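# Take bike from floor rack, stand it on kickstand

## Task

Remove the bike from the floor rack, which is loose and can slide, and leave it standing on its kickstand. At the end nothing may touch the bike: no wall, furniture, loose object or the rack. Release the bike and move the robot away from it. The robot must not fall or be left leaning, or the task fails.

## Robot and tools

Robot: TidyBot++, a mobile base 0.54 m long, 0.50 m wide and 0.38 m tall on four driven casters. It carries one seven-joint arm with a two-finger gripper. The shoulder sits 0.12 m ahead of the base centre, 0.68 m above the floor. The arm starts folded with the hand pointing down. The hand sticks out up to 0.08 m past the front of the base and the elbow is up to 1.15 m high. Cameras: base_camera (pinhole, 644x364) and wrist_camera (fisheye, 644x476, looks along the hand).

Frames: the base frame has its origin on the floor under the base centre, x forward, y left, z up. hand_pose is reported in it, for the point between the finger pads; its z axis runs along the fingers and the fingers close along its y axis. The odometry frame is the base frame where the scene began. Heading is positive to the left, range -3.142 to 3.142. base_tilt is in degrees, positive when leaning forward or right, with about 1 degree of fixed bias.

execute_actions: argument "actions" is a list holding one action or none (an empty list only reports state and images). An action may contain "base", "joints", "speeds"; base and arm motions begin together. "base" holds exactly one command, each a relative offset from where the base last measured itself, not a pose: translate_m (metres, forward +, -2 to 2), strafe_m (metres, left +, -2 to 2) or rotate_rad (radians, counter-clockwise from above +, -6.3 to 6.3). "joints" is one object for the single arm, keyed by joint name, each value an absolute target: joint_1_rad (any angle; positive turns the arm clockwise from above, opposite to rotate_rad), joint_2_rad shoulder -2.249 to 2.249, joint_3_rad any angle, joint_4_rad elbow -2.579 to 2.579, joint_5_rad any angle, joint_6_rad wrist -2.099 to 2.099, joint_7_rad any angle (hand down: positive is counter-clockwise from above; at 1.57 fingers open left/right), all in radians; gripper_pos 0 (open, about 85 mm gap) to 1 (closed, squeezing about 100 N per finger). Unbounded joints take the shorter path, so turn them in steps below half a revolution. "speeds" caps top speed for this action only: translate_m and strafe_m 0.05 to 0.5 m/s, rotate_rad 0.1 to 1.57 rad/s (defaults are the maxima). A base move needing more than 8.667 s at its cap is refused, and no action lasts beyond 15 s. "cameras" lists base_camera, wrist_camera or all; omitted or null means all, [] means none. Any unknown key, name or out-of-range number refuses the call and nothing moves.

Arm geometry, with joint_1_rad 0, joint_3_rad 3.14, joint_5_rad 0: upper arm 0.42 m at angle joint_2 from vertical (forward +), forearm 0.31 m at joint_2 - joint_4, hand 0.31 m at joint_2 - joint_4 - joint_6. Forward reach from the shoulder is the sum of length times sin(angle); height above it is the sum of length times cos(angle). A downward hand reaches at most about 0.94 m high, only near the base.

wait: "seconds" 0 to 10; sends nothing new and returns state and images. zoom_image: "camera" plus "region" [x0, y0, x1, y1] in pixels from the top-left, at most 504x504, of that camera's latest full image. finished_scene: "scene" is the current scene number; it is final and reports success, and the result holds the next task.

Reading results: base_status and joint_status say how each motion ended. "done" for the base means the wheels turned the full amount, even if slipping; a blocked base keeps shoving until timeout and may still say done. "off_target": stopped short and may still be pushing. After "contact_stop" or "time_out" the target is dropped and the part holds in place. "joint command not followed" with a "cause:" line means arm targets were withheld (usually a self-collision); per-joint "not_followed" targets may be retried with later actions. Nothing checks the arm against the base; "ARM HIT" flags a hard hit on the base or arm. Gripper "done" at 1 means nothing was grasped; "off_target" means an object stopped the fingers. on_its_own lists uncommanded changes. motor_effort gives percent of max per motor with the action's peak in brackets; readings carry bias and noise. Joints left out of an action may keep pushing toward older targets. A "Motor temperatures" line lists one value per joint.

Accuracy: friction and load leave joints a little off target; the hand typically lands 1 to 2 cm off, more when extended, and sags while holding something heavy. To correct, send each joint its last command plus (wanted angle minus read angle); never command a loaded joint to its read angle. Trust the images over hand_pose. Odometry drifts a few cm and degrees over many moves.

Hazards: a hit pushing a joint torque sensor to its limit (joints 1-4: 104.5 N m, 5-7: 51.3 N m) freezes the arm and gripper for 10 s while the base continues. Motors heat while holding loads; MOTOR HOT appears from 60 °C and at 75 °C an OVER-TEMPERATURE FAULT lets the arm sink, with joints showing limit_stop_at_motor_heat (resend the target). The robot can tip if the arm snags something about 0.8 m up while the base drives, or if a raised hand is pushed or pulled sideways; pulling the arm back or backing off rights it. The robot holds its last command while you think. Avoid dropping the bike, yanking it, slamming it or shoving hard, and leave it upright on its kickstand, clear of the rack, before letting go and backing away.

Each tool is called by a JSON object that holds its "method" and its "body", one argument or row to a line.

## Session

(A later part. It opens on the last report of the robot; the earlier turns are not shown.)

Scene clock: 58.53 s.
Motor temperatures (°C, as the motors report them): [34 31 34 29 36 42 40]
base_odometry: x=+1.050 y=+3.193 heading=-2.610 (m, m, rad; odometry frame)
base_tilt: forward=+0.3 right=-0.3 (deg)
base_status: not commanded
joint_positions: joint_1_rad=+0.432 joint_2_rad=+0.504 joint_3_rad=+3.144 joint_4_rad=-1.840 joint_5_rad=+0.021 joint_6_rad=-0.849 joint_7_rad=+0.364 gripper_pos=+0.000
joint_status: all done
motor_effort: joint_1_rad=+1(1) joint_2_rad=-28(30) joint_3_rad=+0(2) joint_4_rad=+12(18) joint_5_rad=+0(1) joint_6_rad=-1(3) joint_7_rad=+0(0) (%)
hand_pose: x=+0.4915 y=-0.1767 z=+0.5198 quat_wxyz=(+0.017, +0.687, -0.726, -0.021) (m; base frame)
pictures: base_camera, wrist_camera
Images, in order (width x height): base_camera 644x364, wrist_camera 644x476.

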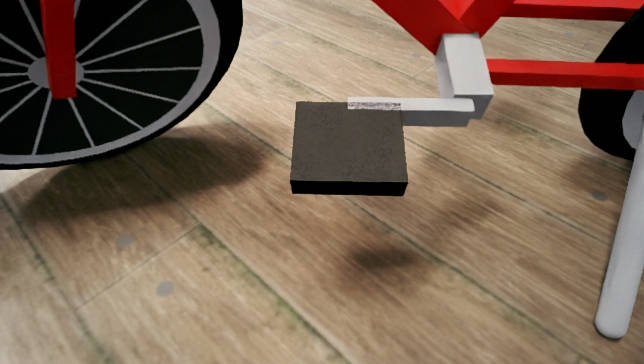

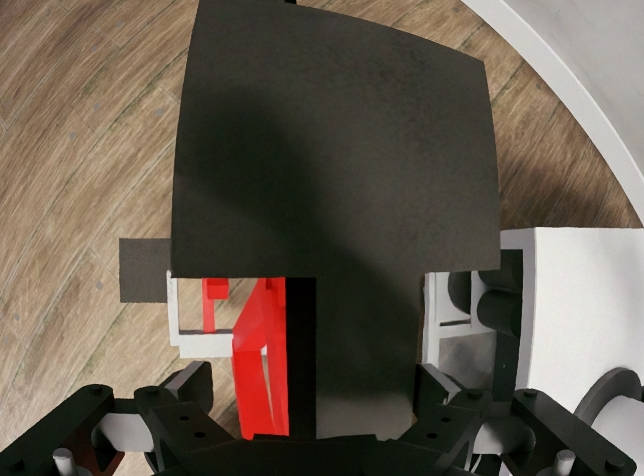

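{"method": "execute_actions", "body": {
  "actions": [
    {"joints":{"joint_2_rad":0.27,"joint_6_rad":-1.12}}
  ],
  "cameras": ["wrist_camera"]
}}

{"method": "execute_actions", "body": {
  "actions": [
    {"joints":{"joint_2_rad":0.15,"joint_4_rad":-1.3,"joint_6_rad":-1.72,"joint_7_rad":3.4}}
  ]
}}

Scene clock: 60.07 s.
Motor temperatures (°C, as the motors report them): [34 31 34 29 36 42 40]
base_odometry: x=+1.050 y=+3.193 heading=-2.610 (m, m, rad; odometry frame)
base_tilt: forward=+0.2 right=-0.3 (deg)
base_status: not commanded
joint_positions: joint_1_rad=+0.432 joint_2_rad=+0.271 joint_3_rad=+3.144 joint_4_rad=-1.841 joint_5_rad=+0.021 joint_6_rad=-1.091 joint_7_rad=+0.364 gripper_pos=+0.000
joint_status: all done
motor_effort: joint_1_rad=+1(0) joint_2_rad=-22(30) joint_3_rad=+0(0) joint_4_rad=+14(14) joint_5_rad=+0(1) joint_6_rad=+0(1) joint_7_rad=+0(0) (%)
hand_pose: x=+0.4465 y=-0.1568 z=+0.6148 quat_wxyz=(+0.020, +0.685, -0.727, -0.025) (m; base frame)
pictures: wrist_camera
Images, in order (width x height): wrist_camera 644x476.

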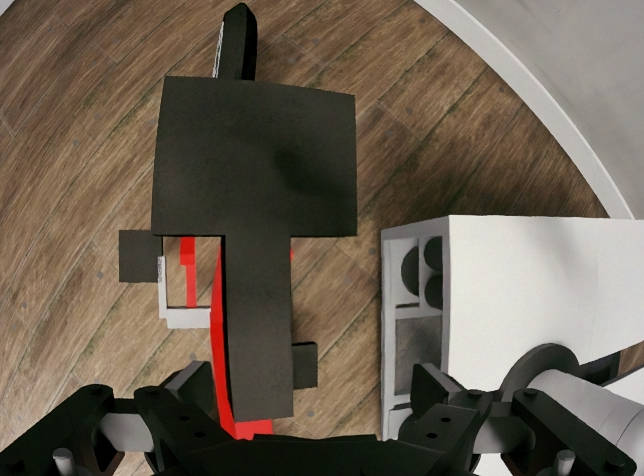

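Scene clock: 63.10 s.
Motor temperatures (°C, as the motors report them): [34 31 34 29 36 42 40]
base_odometry: x=+1.050 y=+3.193 heading=-2.610 (m, m, rad; odometry frame)
base_tilt: forward=+0.3 right=-0.3 (deg)
base_status: not commanded
joint_positions: joint_1_rad=+0.432 joint_2_rad=+0.161 joint_3_rad=+3.144 joint_4_rad=-1.315 joint_5_rad=+0.021 joint_6_rad=-1.690 joint_7_rad=+3.391 gripper_pos=+0.000
joint_status: all done
motor_effort: joint_1_rad=+1(0) joint_2_rad=-22(24) joint_3_rad=+0(0) joint_4_rad=+18(17) joint_5_rad=+0(0) joint_6_rad=-1(1) joint_7_rad=+0(1) (%)
hand_pose: x=+0.4550 y=-0.1614 z=+0.8158 quat_wxyz=(-0.007, +0.770, +0.638, -0.015) (m; base frame)
pictures: base_camera, wrist_camera
Images, in order (width x height): base_camera 644x364, wrist_camera 644x476.

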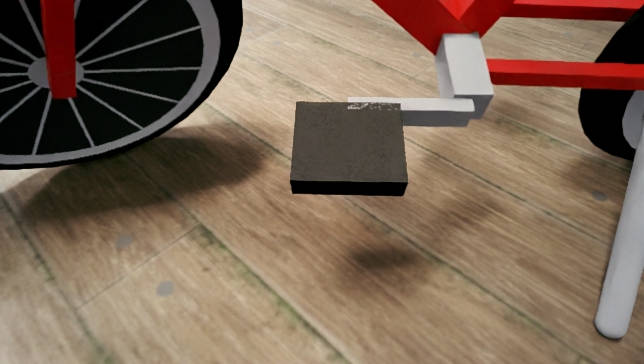

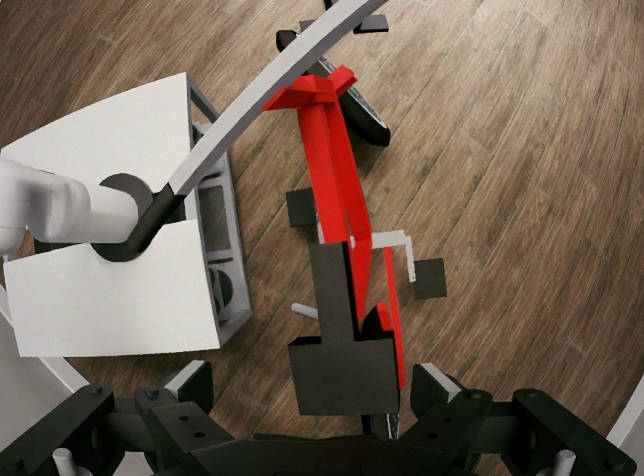

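{"method": "execute_actions", "body": {
  "actions": [
    {"base":{"strafe_m":0.6},"joints":{"joint_2_rad":-0.3,"joint_4_rad":-1.6,"joint_6_rad":-1.3,"joint_7_rad":1.57}}
  ]
}}

{"method": "execute_actions", "body": {
  "actions": [
    {"base":{"translate_m":-0.45}}
  ]
}}

Scene clock: 65.87 s.
Motor temperatures (°C, as the motors report them): [34 31 34 29 36 42 40]
base_odometry: x=+1.354 y=+2.675 heading=-2.609 (m, m, rad; odometry frame)
base_tilt: forward=+0.3 right=-0.3 (deg)
base_status: done
joint_positions: joint_1_rad=+0.432 joint_2_rad=-0.299 joint_3_rad=+3.143 joint_4_rad=-1.580 joint_5_rad=+0.021 joint_6_rad=-1.332 joint_7_rad=+1.584 gripper_pos=+0.000
joint_status: all done
motor_effort: joint_1_rad=+1(3) joint_2_rad=-8(25) joint_3_rad=+1(2) joint_4_rad=+19(20) joint_5_rad=+1(1) joint_6_rad=+3(4) joint_7_rad=+0(0) (%)
hand_pose: x=+0.4200 y=-0.1451 z=+0.9049 quat_wxyz=(+0.068, +0.944, -0.202, +0.252) (m; base frame)
pictures: base_camera, wrist_camera
Images, in order (width x height): base_camera 644x364, wrist_camera 644x476.

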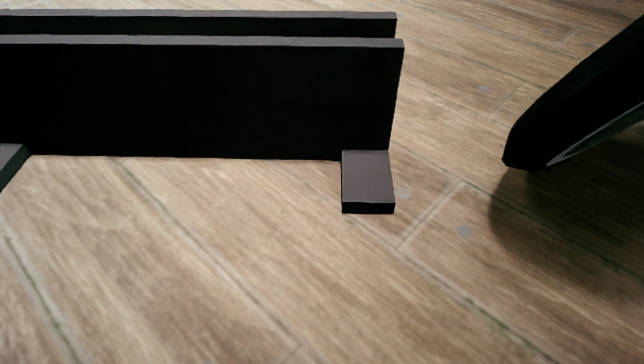

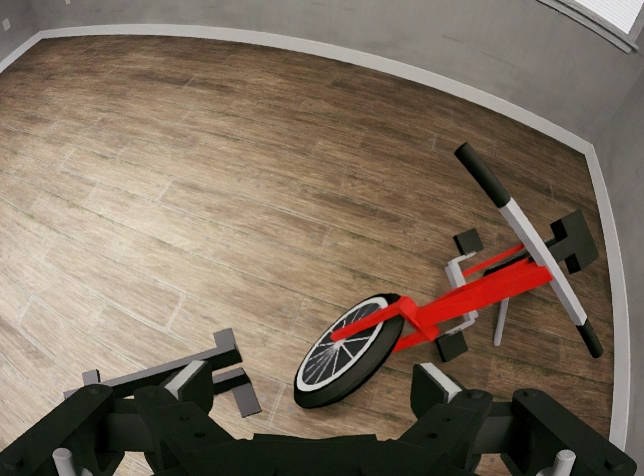

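Scene clock: 68.03 s.
Motor temperatures (°C, as the motors report them): [34 31 34 29 36 42 40]
base_odometry: x=+1.742 y=+2.904 heading=-2.610 (m, m, rad; odometry frame)
base_tilt: forward=+0.3 right=-0.3 (deg)
base_status: done
joint_positions: joint_1_rad=+0.432 joint_2_rad=-0.304 joint_3_rad=+3.143 joint_4_rad=-1.583 joint_5_rad=+0.021 joint_6_rad=-1.328 joint_7_rad=+1.584 gripper_pos=+0.000
joint_status: not commanded
motor_effort: joint_1_rad=+0(3) joint_2_rad=-9(11) joint_3_rad=+0(2) joint_4_rad=+20(21) joint_5_rad=+0(1) joint_6_rad=+4(4) joint_7_rad=+0(0) (%)
hand_pose: x=+0.4196 y=-0.1448 z=+0.9061 quat_wxyz=(+0.068, +0.943, -0.202, +0.255) (m; base frame)
pictures: base_camera, wrist_camera
Images, in order (width x height): base_camera 644x364, wrist_camera 644x476.

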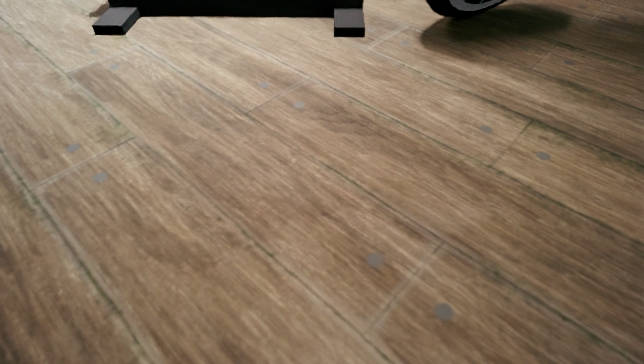

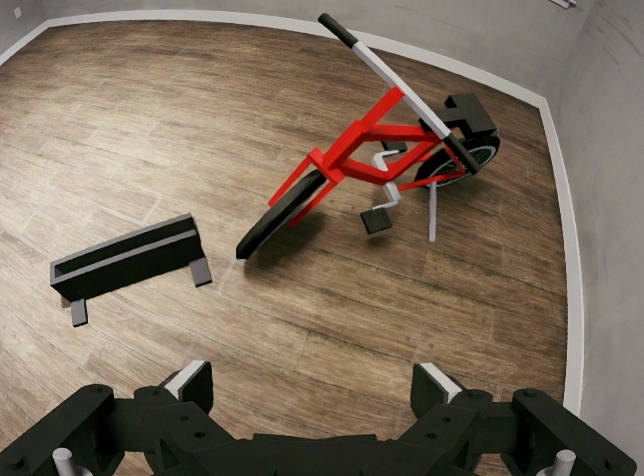

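{"method": "finished_scene", "body": {
  "scene": 1
}}

The scene is finished: the task was done.


## Next scene

The same job, from a new start.

{"method": "execute_actions", "body": {
  "actions": [
    {"joints":{"joint_4_rad":-2.2,"joint_6_rad":-0.2}}
  ]
}}

Scene clock: 1.43 s.
Motor temperatures (°C, as the motors report them): [34 31 34 29 36 42 40]
base_odometry: x=+0.000 y=+0.000 heading=+0.000 (m, m, rad; odometry frame)
base_tilt: forward=+0.3 right=-0.3 (deg)
base_status: not commanded
joint_positions: joint_1_rad=-0.016 joint_2_rad=-0.363 joint_3_rad=+3.192 joint_4_rad=-2.212 joint_5_rad=-0.001 joint_6_rad=-0.226 joint_7_rad=+1.563 gripper_pos=+0.000
joint_status: all done
motor_effort: joint_1_rad=+0(0) joint_2_rad=-7(8) joint_3_rad=+0(0) joint_4_rad=+22(22) joint_5_rad=+0(0) joint_6_rad=+7(8) joint_7_rad=+0(0) (%)
hand_pose: x=+0.5447 y=-0.0149 z=+0.8385 quat_wxyz=(-0.002, +0.861, -0.022, +0.508) (m; base frame)
pictures: base_camera, wrist_camera
Images, in order (width x height): base_camera 644x364, wrist_camera 644x476.

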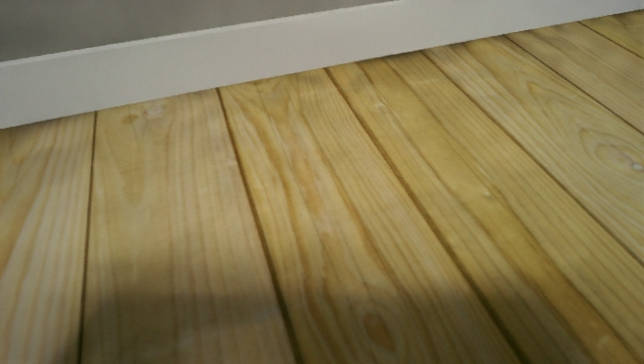

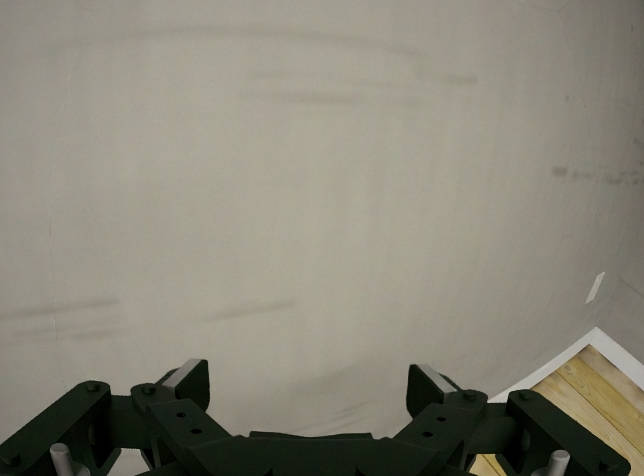

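{"method": "execute_actions", "body": {
  "actions": [
    {"base":{"rotate_rad":-3.0},"joints":{"joint_3_rad":3.13}}
  ]
}}

Scene clock: 5.37 s.
Motor temperatures (°C, as the motors report them): [34 31 34 29 36 42 40]
base_odometry: x=+0.000 y=+0.000 heading=-2.999 (m, m, rad; odometry frame)
base_tilt: forward=+0.3 right=-0.3 (deg)
base_status: done
joint_positions: joint_1_rad=-0.016 joint_2_rad=-0.363 joint_3_rad=+3.136 joint_4_rad=-2.212 joint_5_rad=-0.001 joint_6_rad=-0.226 joint_7_rad=+1.563 gripper_pos=+0.000
joint_status: all done
motor_effort: joint_1_rad=+1(2) joint_2_rad=-8(9) joint_3_rad=+0(4) joint_4_rad=+22(22) joint_5_rad=+0(1) joint_6_rad=+7(7) joint_7_rad=+0(0) (%)
hand_pose: x=+0.5442 y=+0.0108 z=+0.8385 quat_wxyz=(-0.007, +0.861, +0.006, +0.508) (m; base frame)
pictures: base_camera, wrist_camera
Images, in order (width x height): base_camera 644x364, wrist_camera 644x476.

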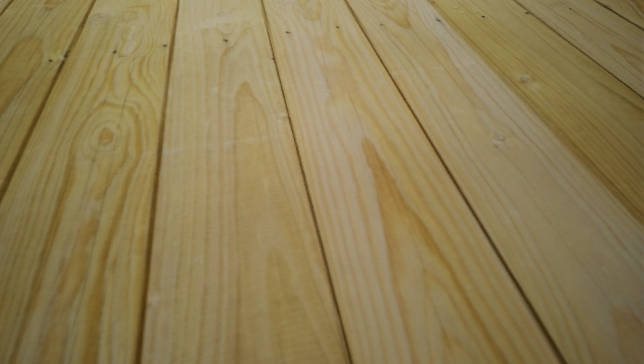

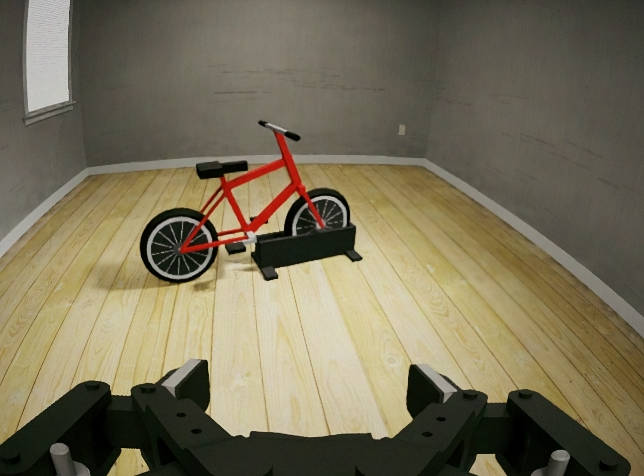

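{"method": "zoom_image", "body": {
  "camera": "wrist_camera",
  "region": [130, 110, 380, 300]
}}

Region (130, 110, 380, 300) of wrist_camera's 644x476 image, scaled by 2.016; it fills the top 383 rows of this view, and the rest is white.

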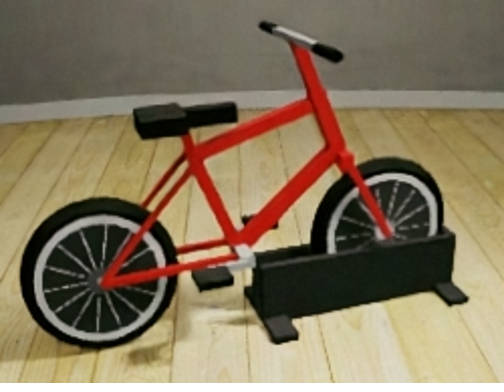

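{"method": "execute_actions", "body": {
  "actions": [
    {"base":{"translate_m":0.77},"joints":{"joint_1_rad":0,"joint_2_rad":0.43,"joint_4_rad":-0.98,"joint_6_rad":-1.75,"joint_7_rad":3.16}}
  ],
  "cameras": []
}}

{"method": "execute_actions", "body": {
  "actions": [
    {"base":{"rotate_rad":0.35}}
  ],
  "cameras": []
}}

{"method": "execute_actions", "body": {
  "actions": [
    {"base":{"translate_m":0.58}}
  ]
}}

Scene clock: 8.90 s.
Motor temperatures (°C, as the motors report them): [34 31 34 29 36 42 40]
base_odometry: x=-0.762 y=-0.109 heading=-3.000 (m, m, rad; odometry frame)
base_tilt: forward=+0.3 right=-0.3 (deg)
base_status: done
joint_positions: joint_1_rad=-0.016 joint_2_rad=+0.429 joint_3_rad=+3.136 joint_4_rad=-1.000 joint_5_rad=-0.001 joint_6_rad=-1.715 joint_7_rad=+3.140 gripper_pos=+0.000
joint_status: all done
motor_effort: joint_1_rad=+0(0) joint_2_rad=-33(34) joint_3_rad=+0(1) joint_4_rad=+17(24) joint_5_rad=+0(0) joint_6_rad=-1(8) joint_7_rad=+0(0) (%)
hand_pose: x=+0.6044 y=+0.0115 z=+0.7976 quat_wxyz=(-0.002, +0.700, +0.714, +0.000) (m; base frame)
pictures: none
No camera images: the call's "cameras" was empty. Leave "cameras" out to get every camera's image.

Scene clock: 10.37 s.
Motor temperatures (°C, as the motors report them): [34 31 34 29 36 42 40]
base_odometry: x=-0.762 y=-0.109 heading=-2.650 (m, m, rad; odometry frame)
base_tilt: forward=+0.3 right=-0.3 (deg)
base_status: done
joint_positions: joint_1_rad=-0.009 joint_2_rad=+0.429 joint_3_rad=+3.129 joint_4_rad=-0.999 joint_5_rad=-0.001 joint_6_rad=-1.715 joint_7_rad=+3.140 gripper_pos=+0.000
joint_status: not commanded
motor_effort: joint_1_rad=+0(6) joint_2_rad=-32(34) joint_3_rad=+0(2) joint_4_rad=+18(17) joint_5_rad=+0(1) joint_6_rad=-1(2) joint_7_rad=+0(1) (%)
hand_pose: x=+0.6043 y=+0.0105 z=+0.7977 quat_wxyz=(-0.003, +0.701, +0.713, +0.001) (m; base frame)
pictures: none
No camera images: the call's "cameras" was empty. Leave "cameras" out to get every camera's image.

Scene clock: 12.87 s.
Motor temperatures (°C, as the motors report them): [34 31 34 29 36 42 40]
base_odometry: x=-1.274 y=-0.383 heading=-2.650 (m, m, rad; odometry frame)
base_tilt: forward=+0.3 right=-0.3 (deg)
base_status: done
joint_positions: joint_1_rad=-0.008 joint_2_rad=+0.429 joint_3_rad=+3.129 joint_4_rad=-0.998 joint_5_rad=-0.001 joint_6_rad=-1.720 joint_7_rad=+3.140 gripper_pos=+0.000
joint_status: not commanded
motor_effort: joint_1_rad=+0(2) joint_2_rad=-33(35) joint_3_rad=-1(1) joint_4_rad=+18(18) joint_5_rad=+0(0) joint_6_rad=-1(0) joint_7_rad=+0(0) (%)
hand_pose: x=+0.6035 y=+0.0104 z=+0.7981 quat_wxyz=(-0.004, +0.701, +0.713, +0.000) (m; base frame)
pictures: base_camera, wrist_camera
Images, in order (width x height): base_camera 644x364, wrist_camera 644x476.

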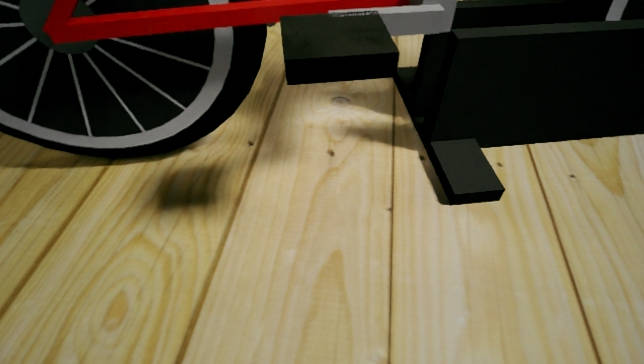

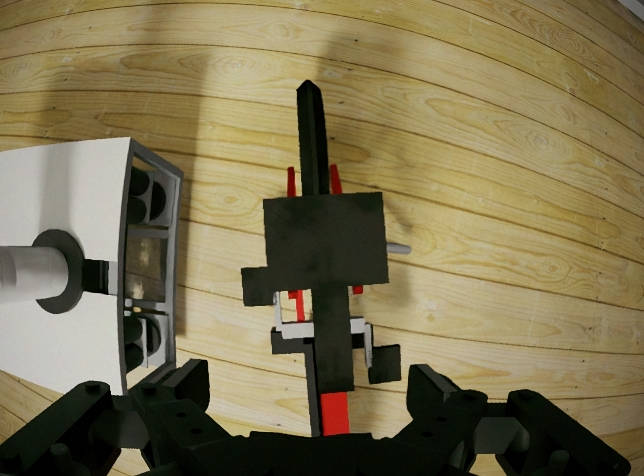

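{"method": "execute_actions", "body": {
  "actions": [
    {"base":{"rotate_rad":0.09},"joints":{"joint_2_rad":0.50,"joint_4_rad":-1.38,"joint_6_rad":-1.25}}
  ],
  "cameras": []
}}

{"method": "execute_actions", "body": {
  "actions": [
    {"base":{"strafe_m":-0.08}}
  ]
}}

Scene clock: 14.70 s.
Motor temperatures (°C, as the motors report them): [34 31 34 29 36 42 40]
base_odometry: x=-1.274 y=-0.383 heading=-2.560 (m, m, rad; odometry frame)
base_tilt: forward=+0.3 right=-0.3 (deg)
base_status: done
joint_positions: joint_1_rad=-0.007 joint_2_rad=+0.497 joint_3_rad=+3.128 joint_4_rad=-1.364 joint_5_rad=-0.001 joint_6_rad=-1.283 joint_7_rad=+3.140 gripper_pos=+0.000
joint_status: all done
motor_effort: joint_1_rad=+0(5) joint_2_rad=-33(35) joint_3_rad=-1(2) joint_4_rad=+17(18) joint_5_rad=+0(1) joint_6_rad=+0(1) joint_7_rad=+0(0) (%)
hand_pose: x=+0.6197 y=+0.0113 z=+0.6505 quat_wxyz=(-0.004, +0.701, +0.713, +0.001) (m; base frame)
pictures: none
No camera images: the call's "cameras" was empty. Leave "cameras" out to get every camera's image.

Scene clock: 15.83 s.
Motor temperatures (°C, as the motors report them): [34 31 34 29 36 42 40]
base_odometry: x=-1.318 y=-0.316 heading=-2.560 (m, m, rad; odometry frame)
base_tilt: forward=+0.3 right=-0.3 (deg)
base_status: done
joint_positions: joint_1_rad=+0.001 joint_2_rad=+0.497 joint_3_rad=+3.128 joint_4_rad=-1.364 joint_5_rad=-0.001 joint_6_rad=-1.282 joint_7_rad=+3.140 gripper_pos=+0.000
joint_status: not commanded
motor_effort: joint_1_rad=+0(5) joint_2_rad=-34(35) joint_3_rad=-1(2) joint_4_rad=+16(17) joint_5_rad=+0(0) joint_6_rad=+0(0) joint_7_rad=+1(0) (%)
hand_pose: x=+0.6200 y=+0.0072 z=+0.6504 quat_wxyz=(-0.003, +0.704, +0.710, +0.002) (m; base frame)
pictures: base_camera, wrist_camera
Images, in order (width x height): base_camera 644x364, wrist_camera 644x476.

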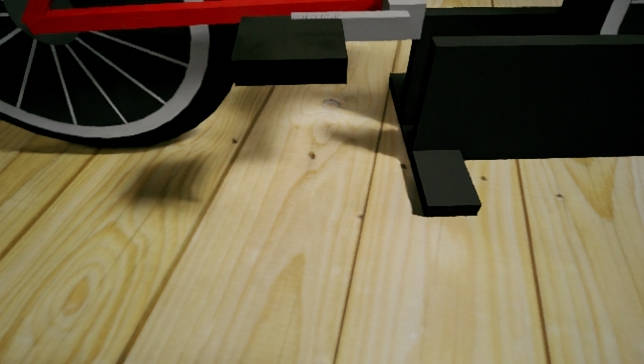

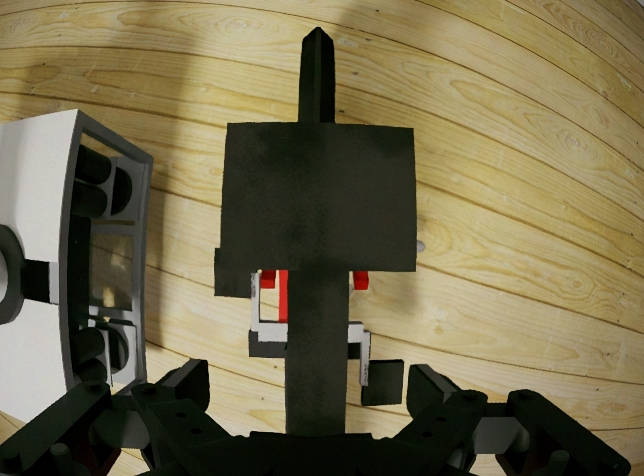

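{"method": "execute_actions", "body": {
  "actions": [
    {"joints":{"joint_2_rad":0.603,"joint_4_rad":-1.56,"joint_6_rad":-0.955}}
  ],
  "cameras": ["wrist_camera"]
}}

{"method": "execute_actions", "body": {
  "actions": [
    {"joints":{"gripper_pos":1.0}}
  ],
  "cameras": ["wrist_camera"]
}}

Scene clock: 17.53 s.
Motor temperatures (°C, as the motors report them): [34 31 34 29 36 42 40]
base_odometry: x=-1.318 y=-0.316 heading=-2.560 (m, m, rad; odometry frame)
base_tilt: forward=+0.3 right=-0.3 (deg)
base_status: not commanded
joint_positions: joint_1_rad=+0.001 joint_2_rad=+0.606 joint_3_rad=+3.128 joint_4_rad=-1.548 joint_5_rad=-0.001 joint_6_rad=-0.988 joint_7_rad=+3.140 gripper_pos=+0.000
joint_status: all done
motor_effort: joint_1_rad=+1(0) joint_2_rad=-35(38) joint_3_rad=-1(1) joint_4_rad=+14(17) joint_5_rad=+0(0) joint_6_rad=-1(1) joint_7_rad=+0(0) (%)
hand_pose: x=+0.6208 y=+0.0077 z=+0.5434 quat_wxyz=(-0.003, +0.704, +0.710, +0.003) (m; base frame)
pictures: wrist_camera
Images, in order (width x height): wrist_camera 644x476.

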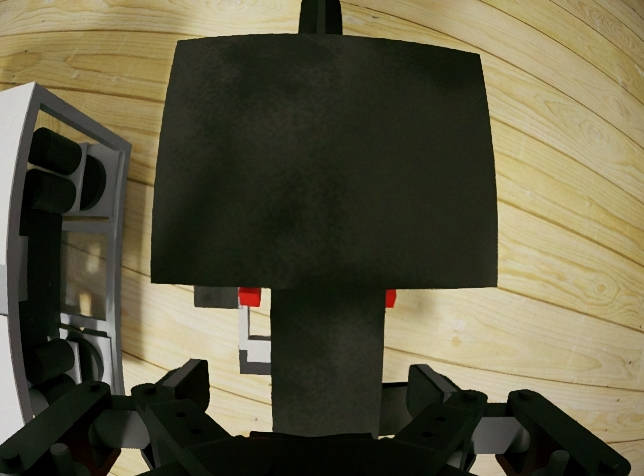

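Scene clock: 18.63 s.
Motor temperatures (°C, as the motors report them): [34 31 34 29 36 42 40]
base_odometry: x=-1.318 y=-0.316 heading=-2.560 (m, m, rad; odometry frame)
base_tilt: forward=+0.3 right=-0.3 (deg)
base_status: not commanded
joint_positions: joint_1_rad=+0.001 joint_2_rad=+0.603 joint_3_rad=+3.128 joint_4_rad=-1.549 joint_5_rad=-0.001 joint_6_rad=-0.980 joint_7_rad=+3.141 gripper_pos=+0.575
joint_status: gripper_pos off_target (ended at +0.575, target +1.000)
motor_effort: joint_1_rad=+1(2) joint_2_rad=-34(36) joint_3_rad=-1(1) joint_4_rad=+14(18) joint_5_rad=+0(1) joint_6_rad=-1(6) joint_7_rad=+0(1) (%)
hand_pose: x=+0.6232 y=+0.0077 z=+0.5444 quat_wxyz=(+0.000, +0.704, +0.710, +0.006) (m; base frame)
pictures: wrist_camera
Images, in order (width x height): wrist_camera 644x476.

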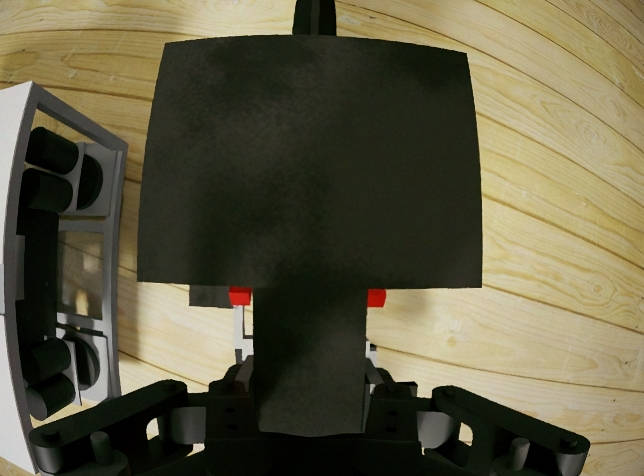

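{"method": "execute_actions", "body": {
  "actions": [
    {"base":{"strafe_m":0.25},"speeds":{"strafe_m":0.15}}
  ]
}}

Scene clock: 21.00 s.
Motor temperatures (°C, as the motors report them): [34 31 34 29 36 42 40]
base_odometry: x=-1.181 y=-0.525 heading=-2.560 (m, m, rad; odometry frame)
base_tilt: forward=+0.3 right=-0.3 (deg)
base_status: done
joint_positions: joint_1_rad=+0.008 joint_2_rad=+0.598 joint_3_rad=+3.135 joint_4_rad=-1.559 joint_5_rad=+0.009 joint_6_rad=-0.981 joint_7_rad=+3.156 gripper_pos=+0.575
joint_status: not commanded
motor_effort: joint_1_rad=-2(6) joint_2_rad=-31(35) joint_3_rad=-2(5) joint_4_rad=+18(19) joint_5_rad=+1(5) joint_6_rad=+8(9) joint_7_rad=+1(3) (%)
hand_pose: x=+0.6185 y=-0.0018 z=+0.5441 quat_wxyz=(+0.002, +0.701, +0.713, -0.001) (m; base frame)
pictures: base_camera, wrist_camera
Images, in order (width x height): base_camera 644x364, wrist_camera 644x476.

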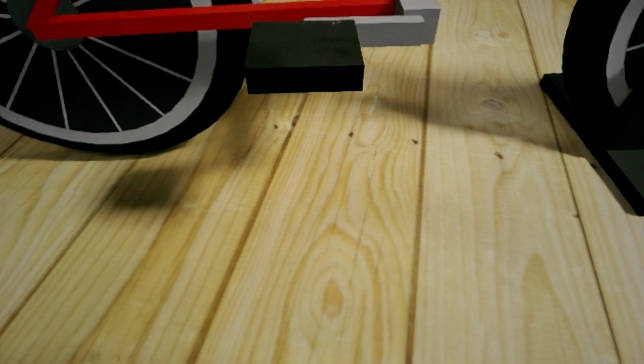

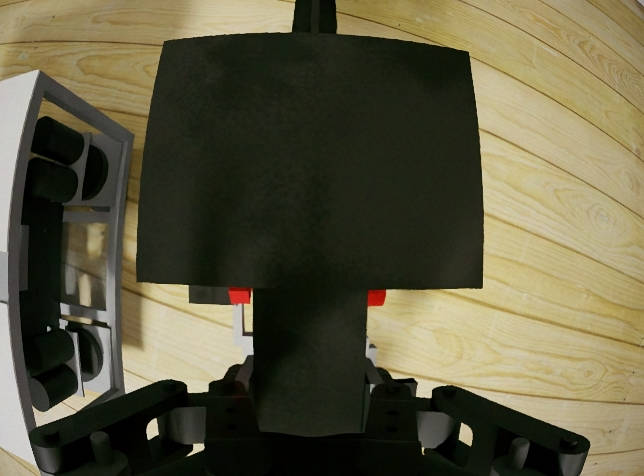

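{"method": "execute_actions", "body": {
  "actions": [
    {"base":{"strafe_m":0.43},"speeds":{"strafe_m":0.15}}
  ]
}}

Scene clock: 24.93 s.
Motor temperatures (°C, as the motors report them): [34 31 34 29 36 42 40]
base_odometry: x=-0.944 y=-0.885 heading=-2.560 (m, m, rad; odometry frame)
base_tilt: forward=+0.3 right=-0.3 (deg)
base_status: done
joint_positions: joint_1_rad=-0.006 joint_2_rad=+0.601 joint_3_rad=+3.129 joint_4_rad=-1.562 joint_5_rad=+0.001 joint_6_rad=-0.990 joint_7_rad=+3.169 gripper_pos=+0.575
joint_status: not commanded
motor_effort: joint_1_rad=+1(9) joint_2_rad=-35(36) joint_3_rad=-1(8) joint_4_rad=+17(19) joint_5_rad=-2(9) joint_6_rad=+5(10) joint_7_rad=+0(4) (%)
hand_pose: x=+0.6140 y=+0.0098 z=+0.5424 quat_wxyz=(-0.006, +0.692, +0.722, -0.002) (m; base frame)
pictures: base_camera, wrist_camera
Images, in order (width x height): base_camera 644x364, wrist_camera 644x476.

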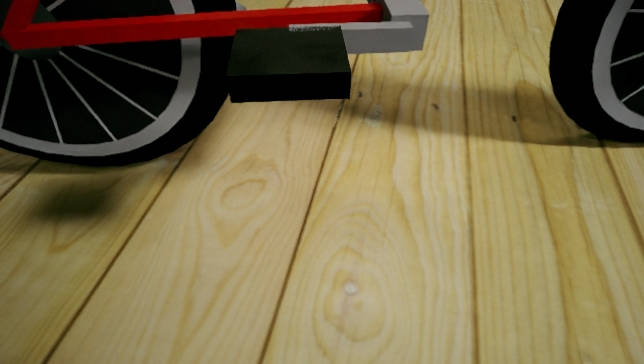

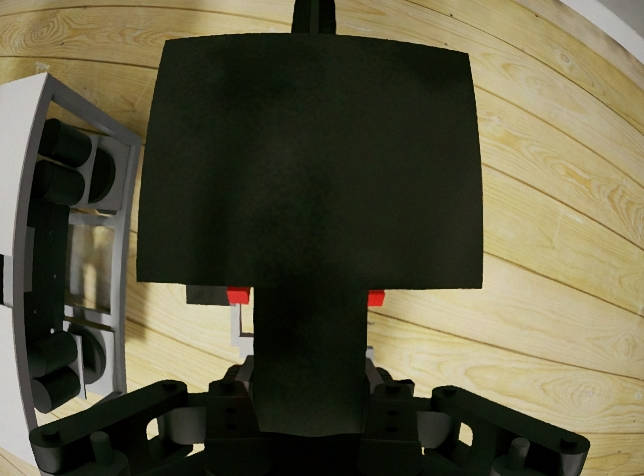

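{"method": "execute_actions", "body": {
  "actions": [
    {"base":{"translate_m":0.08},"speeds":{"translate_m":0.05},"joints":{"gripper_pos":0.44,"joint_2_rad":0.62,"joint_6_rad":-1.0}}
  ]
}}

Scene clock: 27.30 s.
Motor temperatures (°C, as the motors report them): [34 31 34 29 36 42 40]
base_odometry: x=-1.011 y=-0.929 heading=-2.560 (m, m, rad; odometry frame)
base_tilt: forward=+0.3 right=-0.3 (deg)
base_status: done
joint_positions: joint_1_rad=-0.005 joint_2_rad=+0.617 joint_3_rad=+3.129 joint_4_rad=-1.541 joint_5_rad=+0.002 joint_6_rad=-0.976 joint_7_rad=+3.169 gripper_pos=+0.440
joint_status: all done
motor_effort: joint_1_rad=+1(3) joint_2_rad=-36(39) joint_3_rad=-1(3) joint_4_rad=+7(19) joint_5_rad=+0(3) joint_6_rad=-9(10) joint_7_rad=+0(1) (%)
hand_pose: x=+0.6265 y=+0.0095 z=+0.5399 quat_wxyz=(+0.001, +0.692, +0.722, +0.005) (m; base frame)
pictures: base_camera, wrist_camera
Images, in order (width x height): base_camera 644x364, wrist_camera 644x476.

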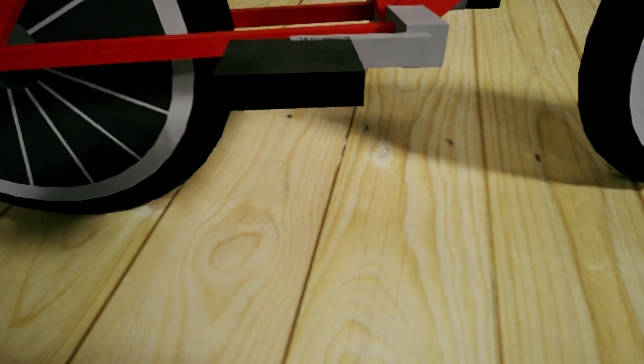

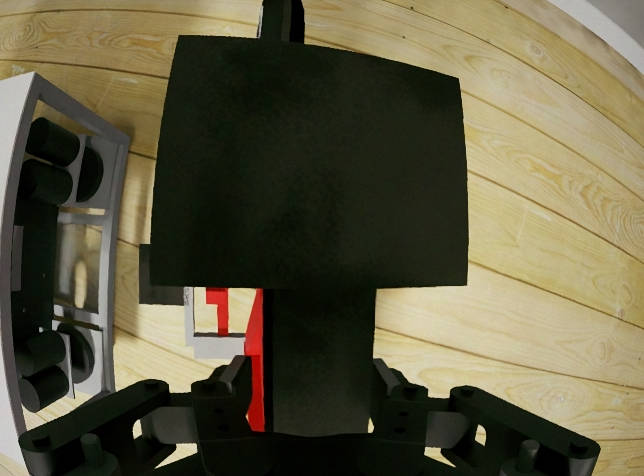

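{"method": "execute_actions", "body": {
  "actions": [
    {"base":{"translate_m":0.04},"speeds":{"translate_m":0.05},"joints":{"gripper_pos":0.35,"joint_2_rad":0.67}}
  ]
}}

Scene clock: 28.63 s.
Motor temperatures (°C, as the motors report them): [34 31 34 29 36 42 40]
base_odometry: x=-1.045 y=-0.951 heading=-2.559 (m, m, rad; odometry frame)
base_tilt: forward=+0.3 right=-0.3 (deg)
base_status: done
joint_positions: joint_1_rad=-0.005 joint_2_rad=+0.657 joint_3_rad=+3.129 joint_4_rad=-1.547 joint_5_rad=+0.002 joint_6_rad=-0.973 joint_7_rad=+3.169 gripper_pos=+0.350
joint_status: all done
motor_effort: joint_1_rad=+0(3) joint_2_rad=-36(37) joint_3_rad=-1(2) joint_4_rad=+14(15) joint_5_rad=+0(1) joint_6_rad=-1(11) joint_7_rad=+0(0) (%)
hand_pose: x=+0.6179 y=+0.0094 z=+0.5176 quat_wxyz=(-0.015, +0.692, +0.722, -0.011) (m; base frame)
pictures: base_camera, wrist_camera
Images, in order (width x height): base_camera 644x364, wrist_camera 644x476.

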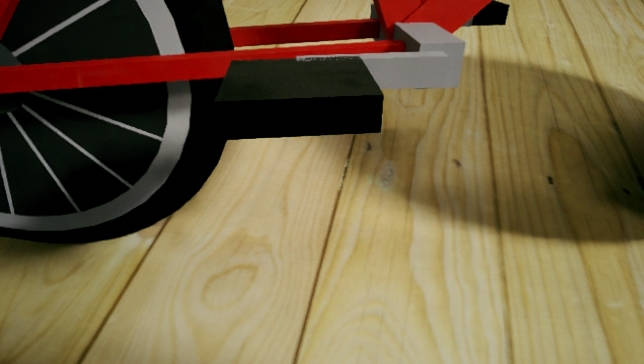

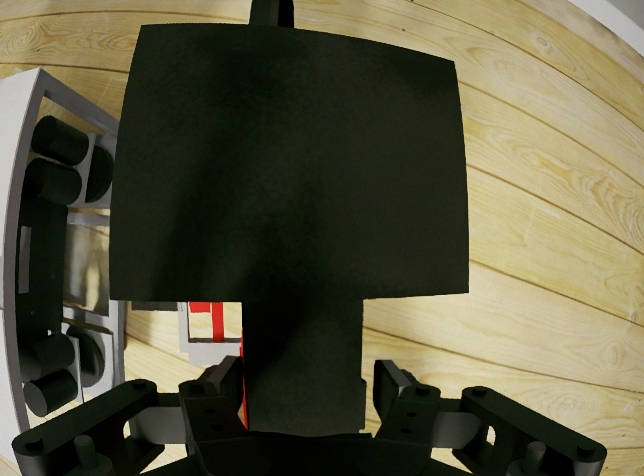

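Resting on the kickstand. Open and lift.

{"method": "execute_actions", "body": {
  "actions": [
    {"joints":{"gripper_pos":0.0,"joint_2_rad":0.43,"joint_6_rad":-1.2}}
  ]
}}

Scene clock: 30.17 s.
Motor temperatures (°C, as the motors report them): [34 31 34 29 36 42 40]
base_odometry: x=-1.045 y=-0.951 heading=-2.559 (m, m, rad; odometry frame)
base_tilt: forward=+0.3 right=-0.3 (deg)
base_status: not commanded
joint_positions: joint_1_rad=-0.005 joint_2_rad=+0.427 joint_3_rad=+3.129 joint_4_rad=-1.547 joint_5_rad=+0.002 joint_6_rad=-1.168 joint_7_rad=+3.169 gripper_pos=+0.000
joint_status: all done
motor_effort: joint_1_rad=+2(1) joint_2_rad=-31(37) joint_3_rad=-1(1) joint_4_rad=+16(16) joint_5_rad=+0(0) joint_6_rad=-1(1) joint_7_rad=+0(0) (%)
hand_pose: x=+0.5820 y=+0.0086 z=+0.6303 quat_wxyz=(-0.001, +0.691, +0.722, +0.001) (m; base frame)
pictures: base_camera, wrist_camera
Images, in order (width x height): base_camera 644x364, wrist_camera 644x476.

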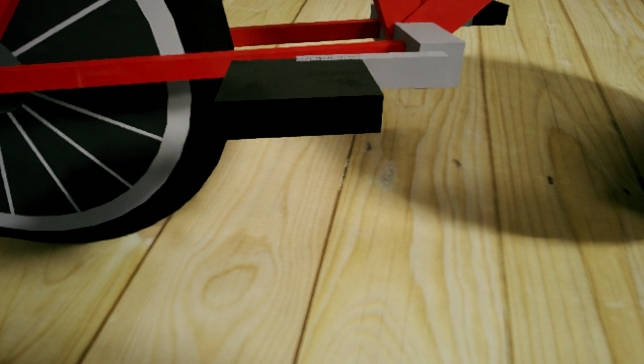

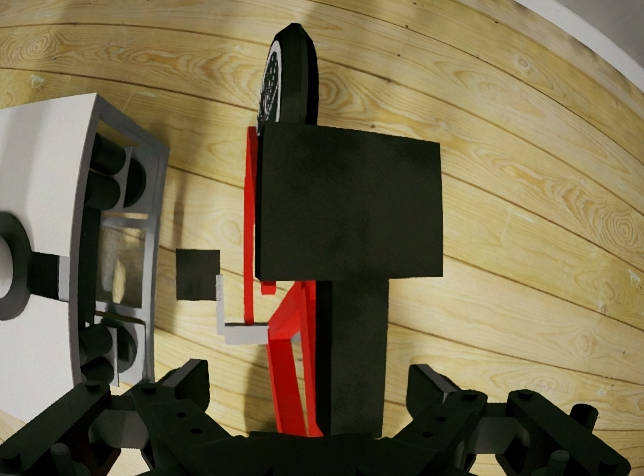

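{"method": "execute_actions", "body": {
  "actions": [
    {"base":{"translate_m":-0.65},"joints":{"joint_2_rad":-0.3,"joint_4_rad":-1.75,"joint_6_rad":-0.95,"joint_7_rad":1.57}}
  ]
}}

Scene clock: 33.13 s.
Motor temperatures (°C, as the motors report them): [34 31 34 29 36 42 40]
base_odometry: x=-0.502 y=-0.594 heading=-2.560 (m, m, rad; odometry frame)
base_tilt: forward=+0.3 right=-0.3 (deg)
base_status: done
joint_positions: joint_1_rad=-0.004 joint_2_rad=-0.309 joint_3_rad=+3.129 joint_4_rad=-1.729 joint_5_rad=+0.002 joint_6_rad=-0.985 joint_7_rad=+1.588 gripper_pos=+0.000
joint_status: all done
motor_effort: joint_1_rad=+0(3) joint_2_rad=-9(33) joint_3_rad=+0(3) joint_4_rad=+21(21) joint_5_rad=+0(1) joint_6_rad=+5(5) joint_7_rad=+0(0) (%)
hand_pose: x=+0.5107 y=+0.0080 z=+0.8994 quat_wxyz=(+0.003, +0.933, +0.016, +0.360) (m; base frame)
pictures: base_camera, wrist_camera
Images, in order (width x height): base_camera 644x364, wrist_camera 644x476.

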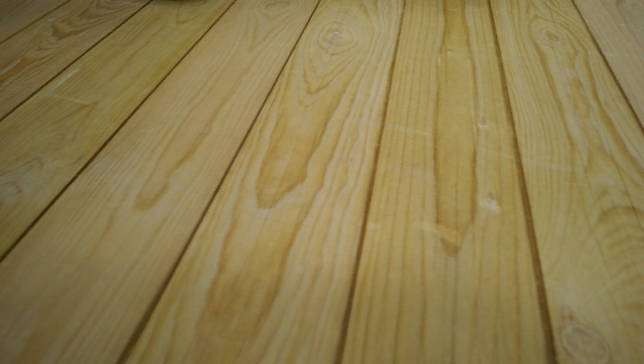

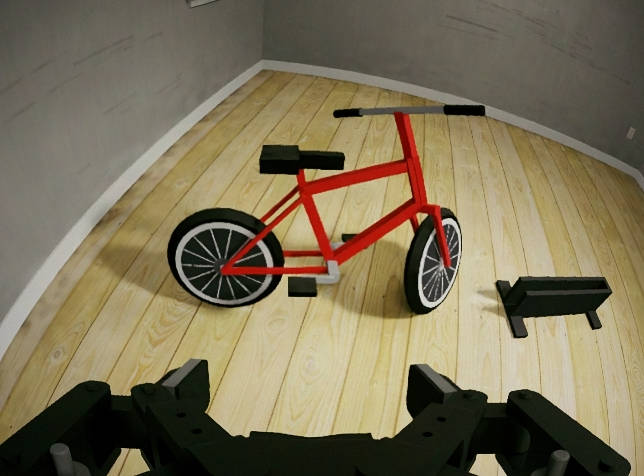

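{"method": "finished_scene", "body": {
  "scene": 2
}}

The scene is finished: the task was done.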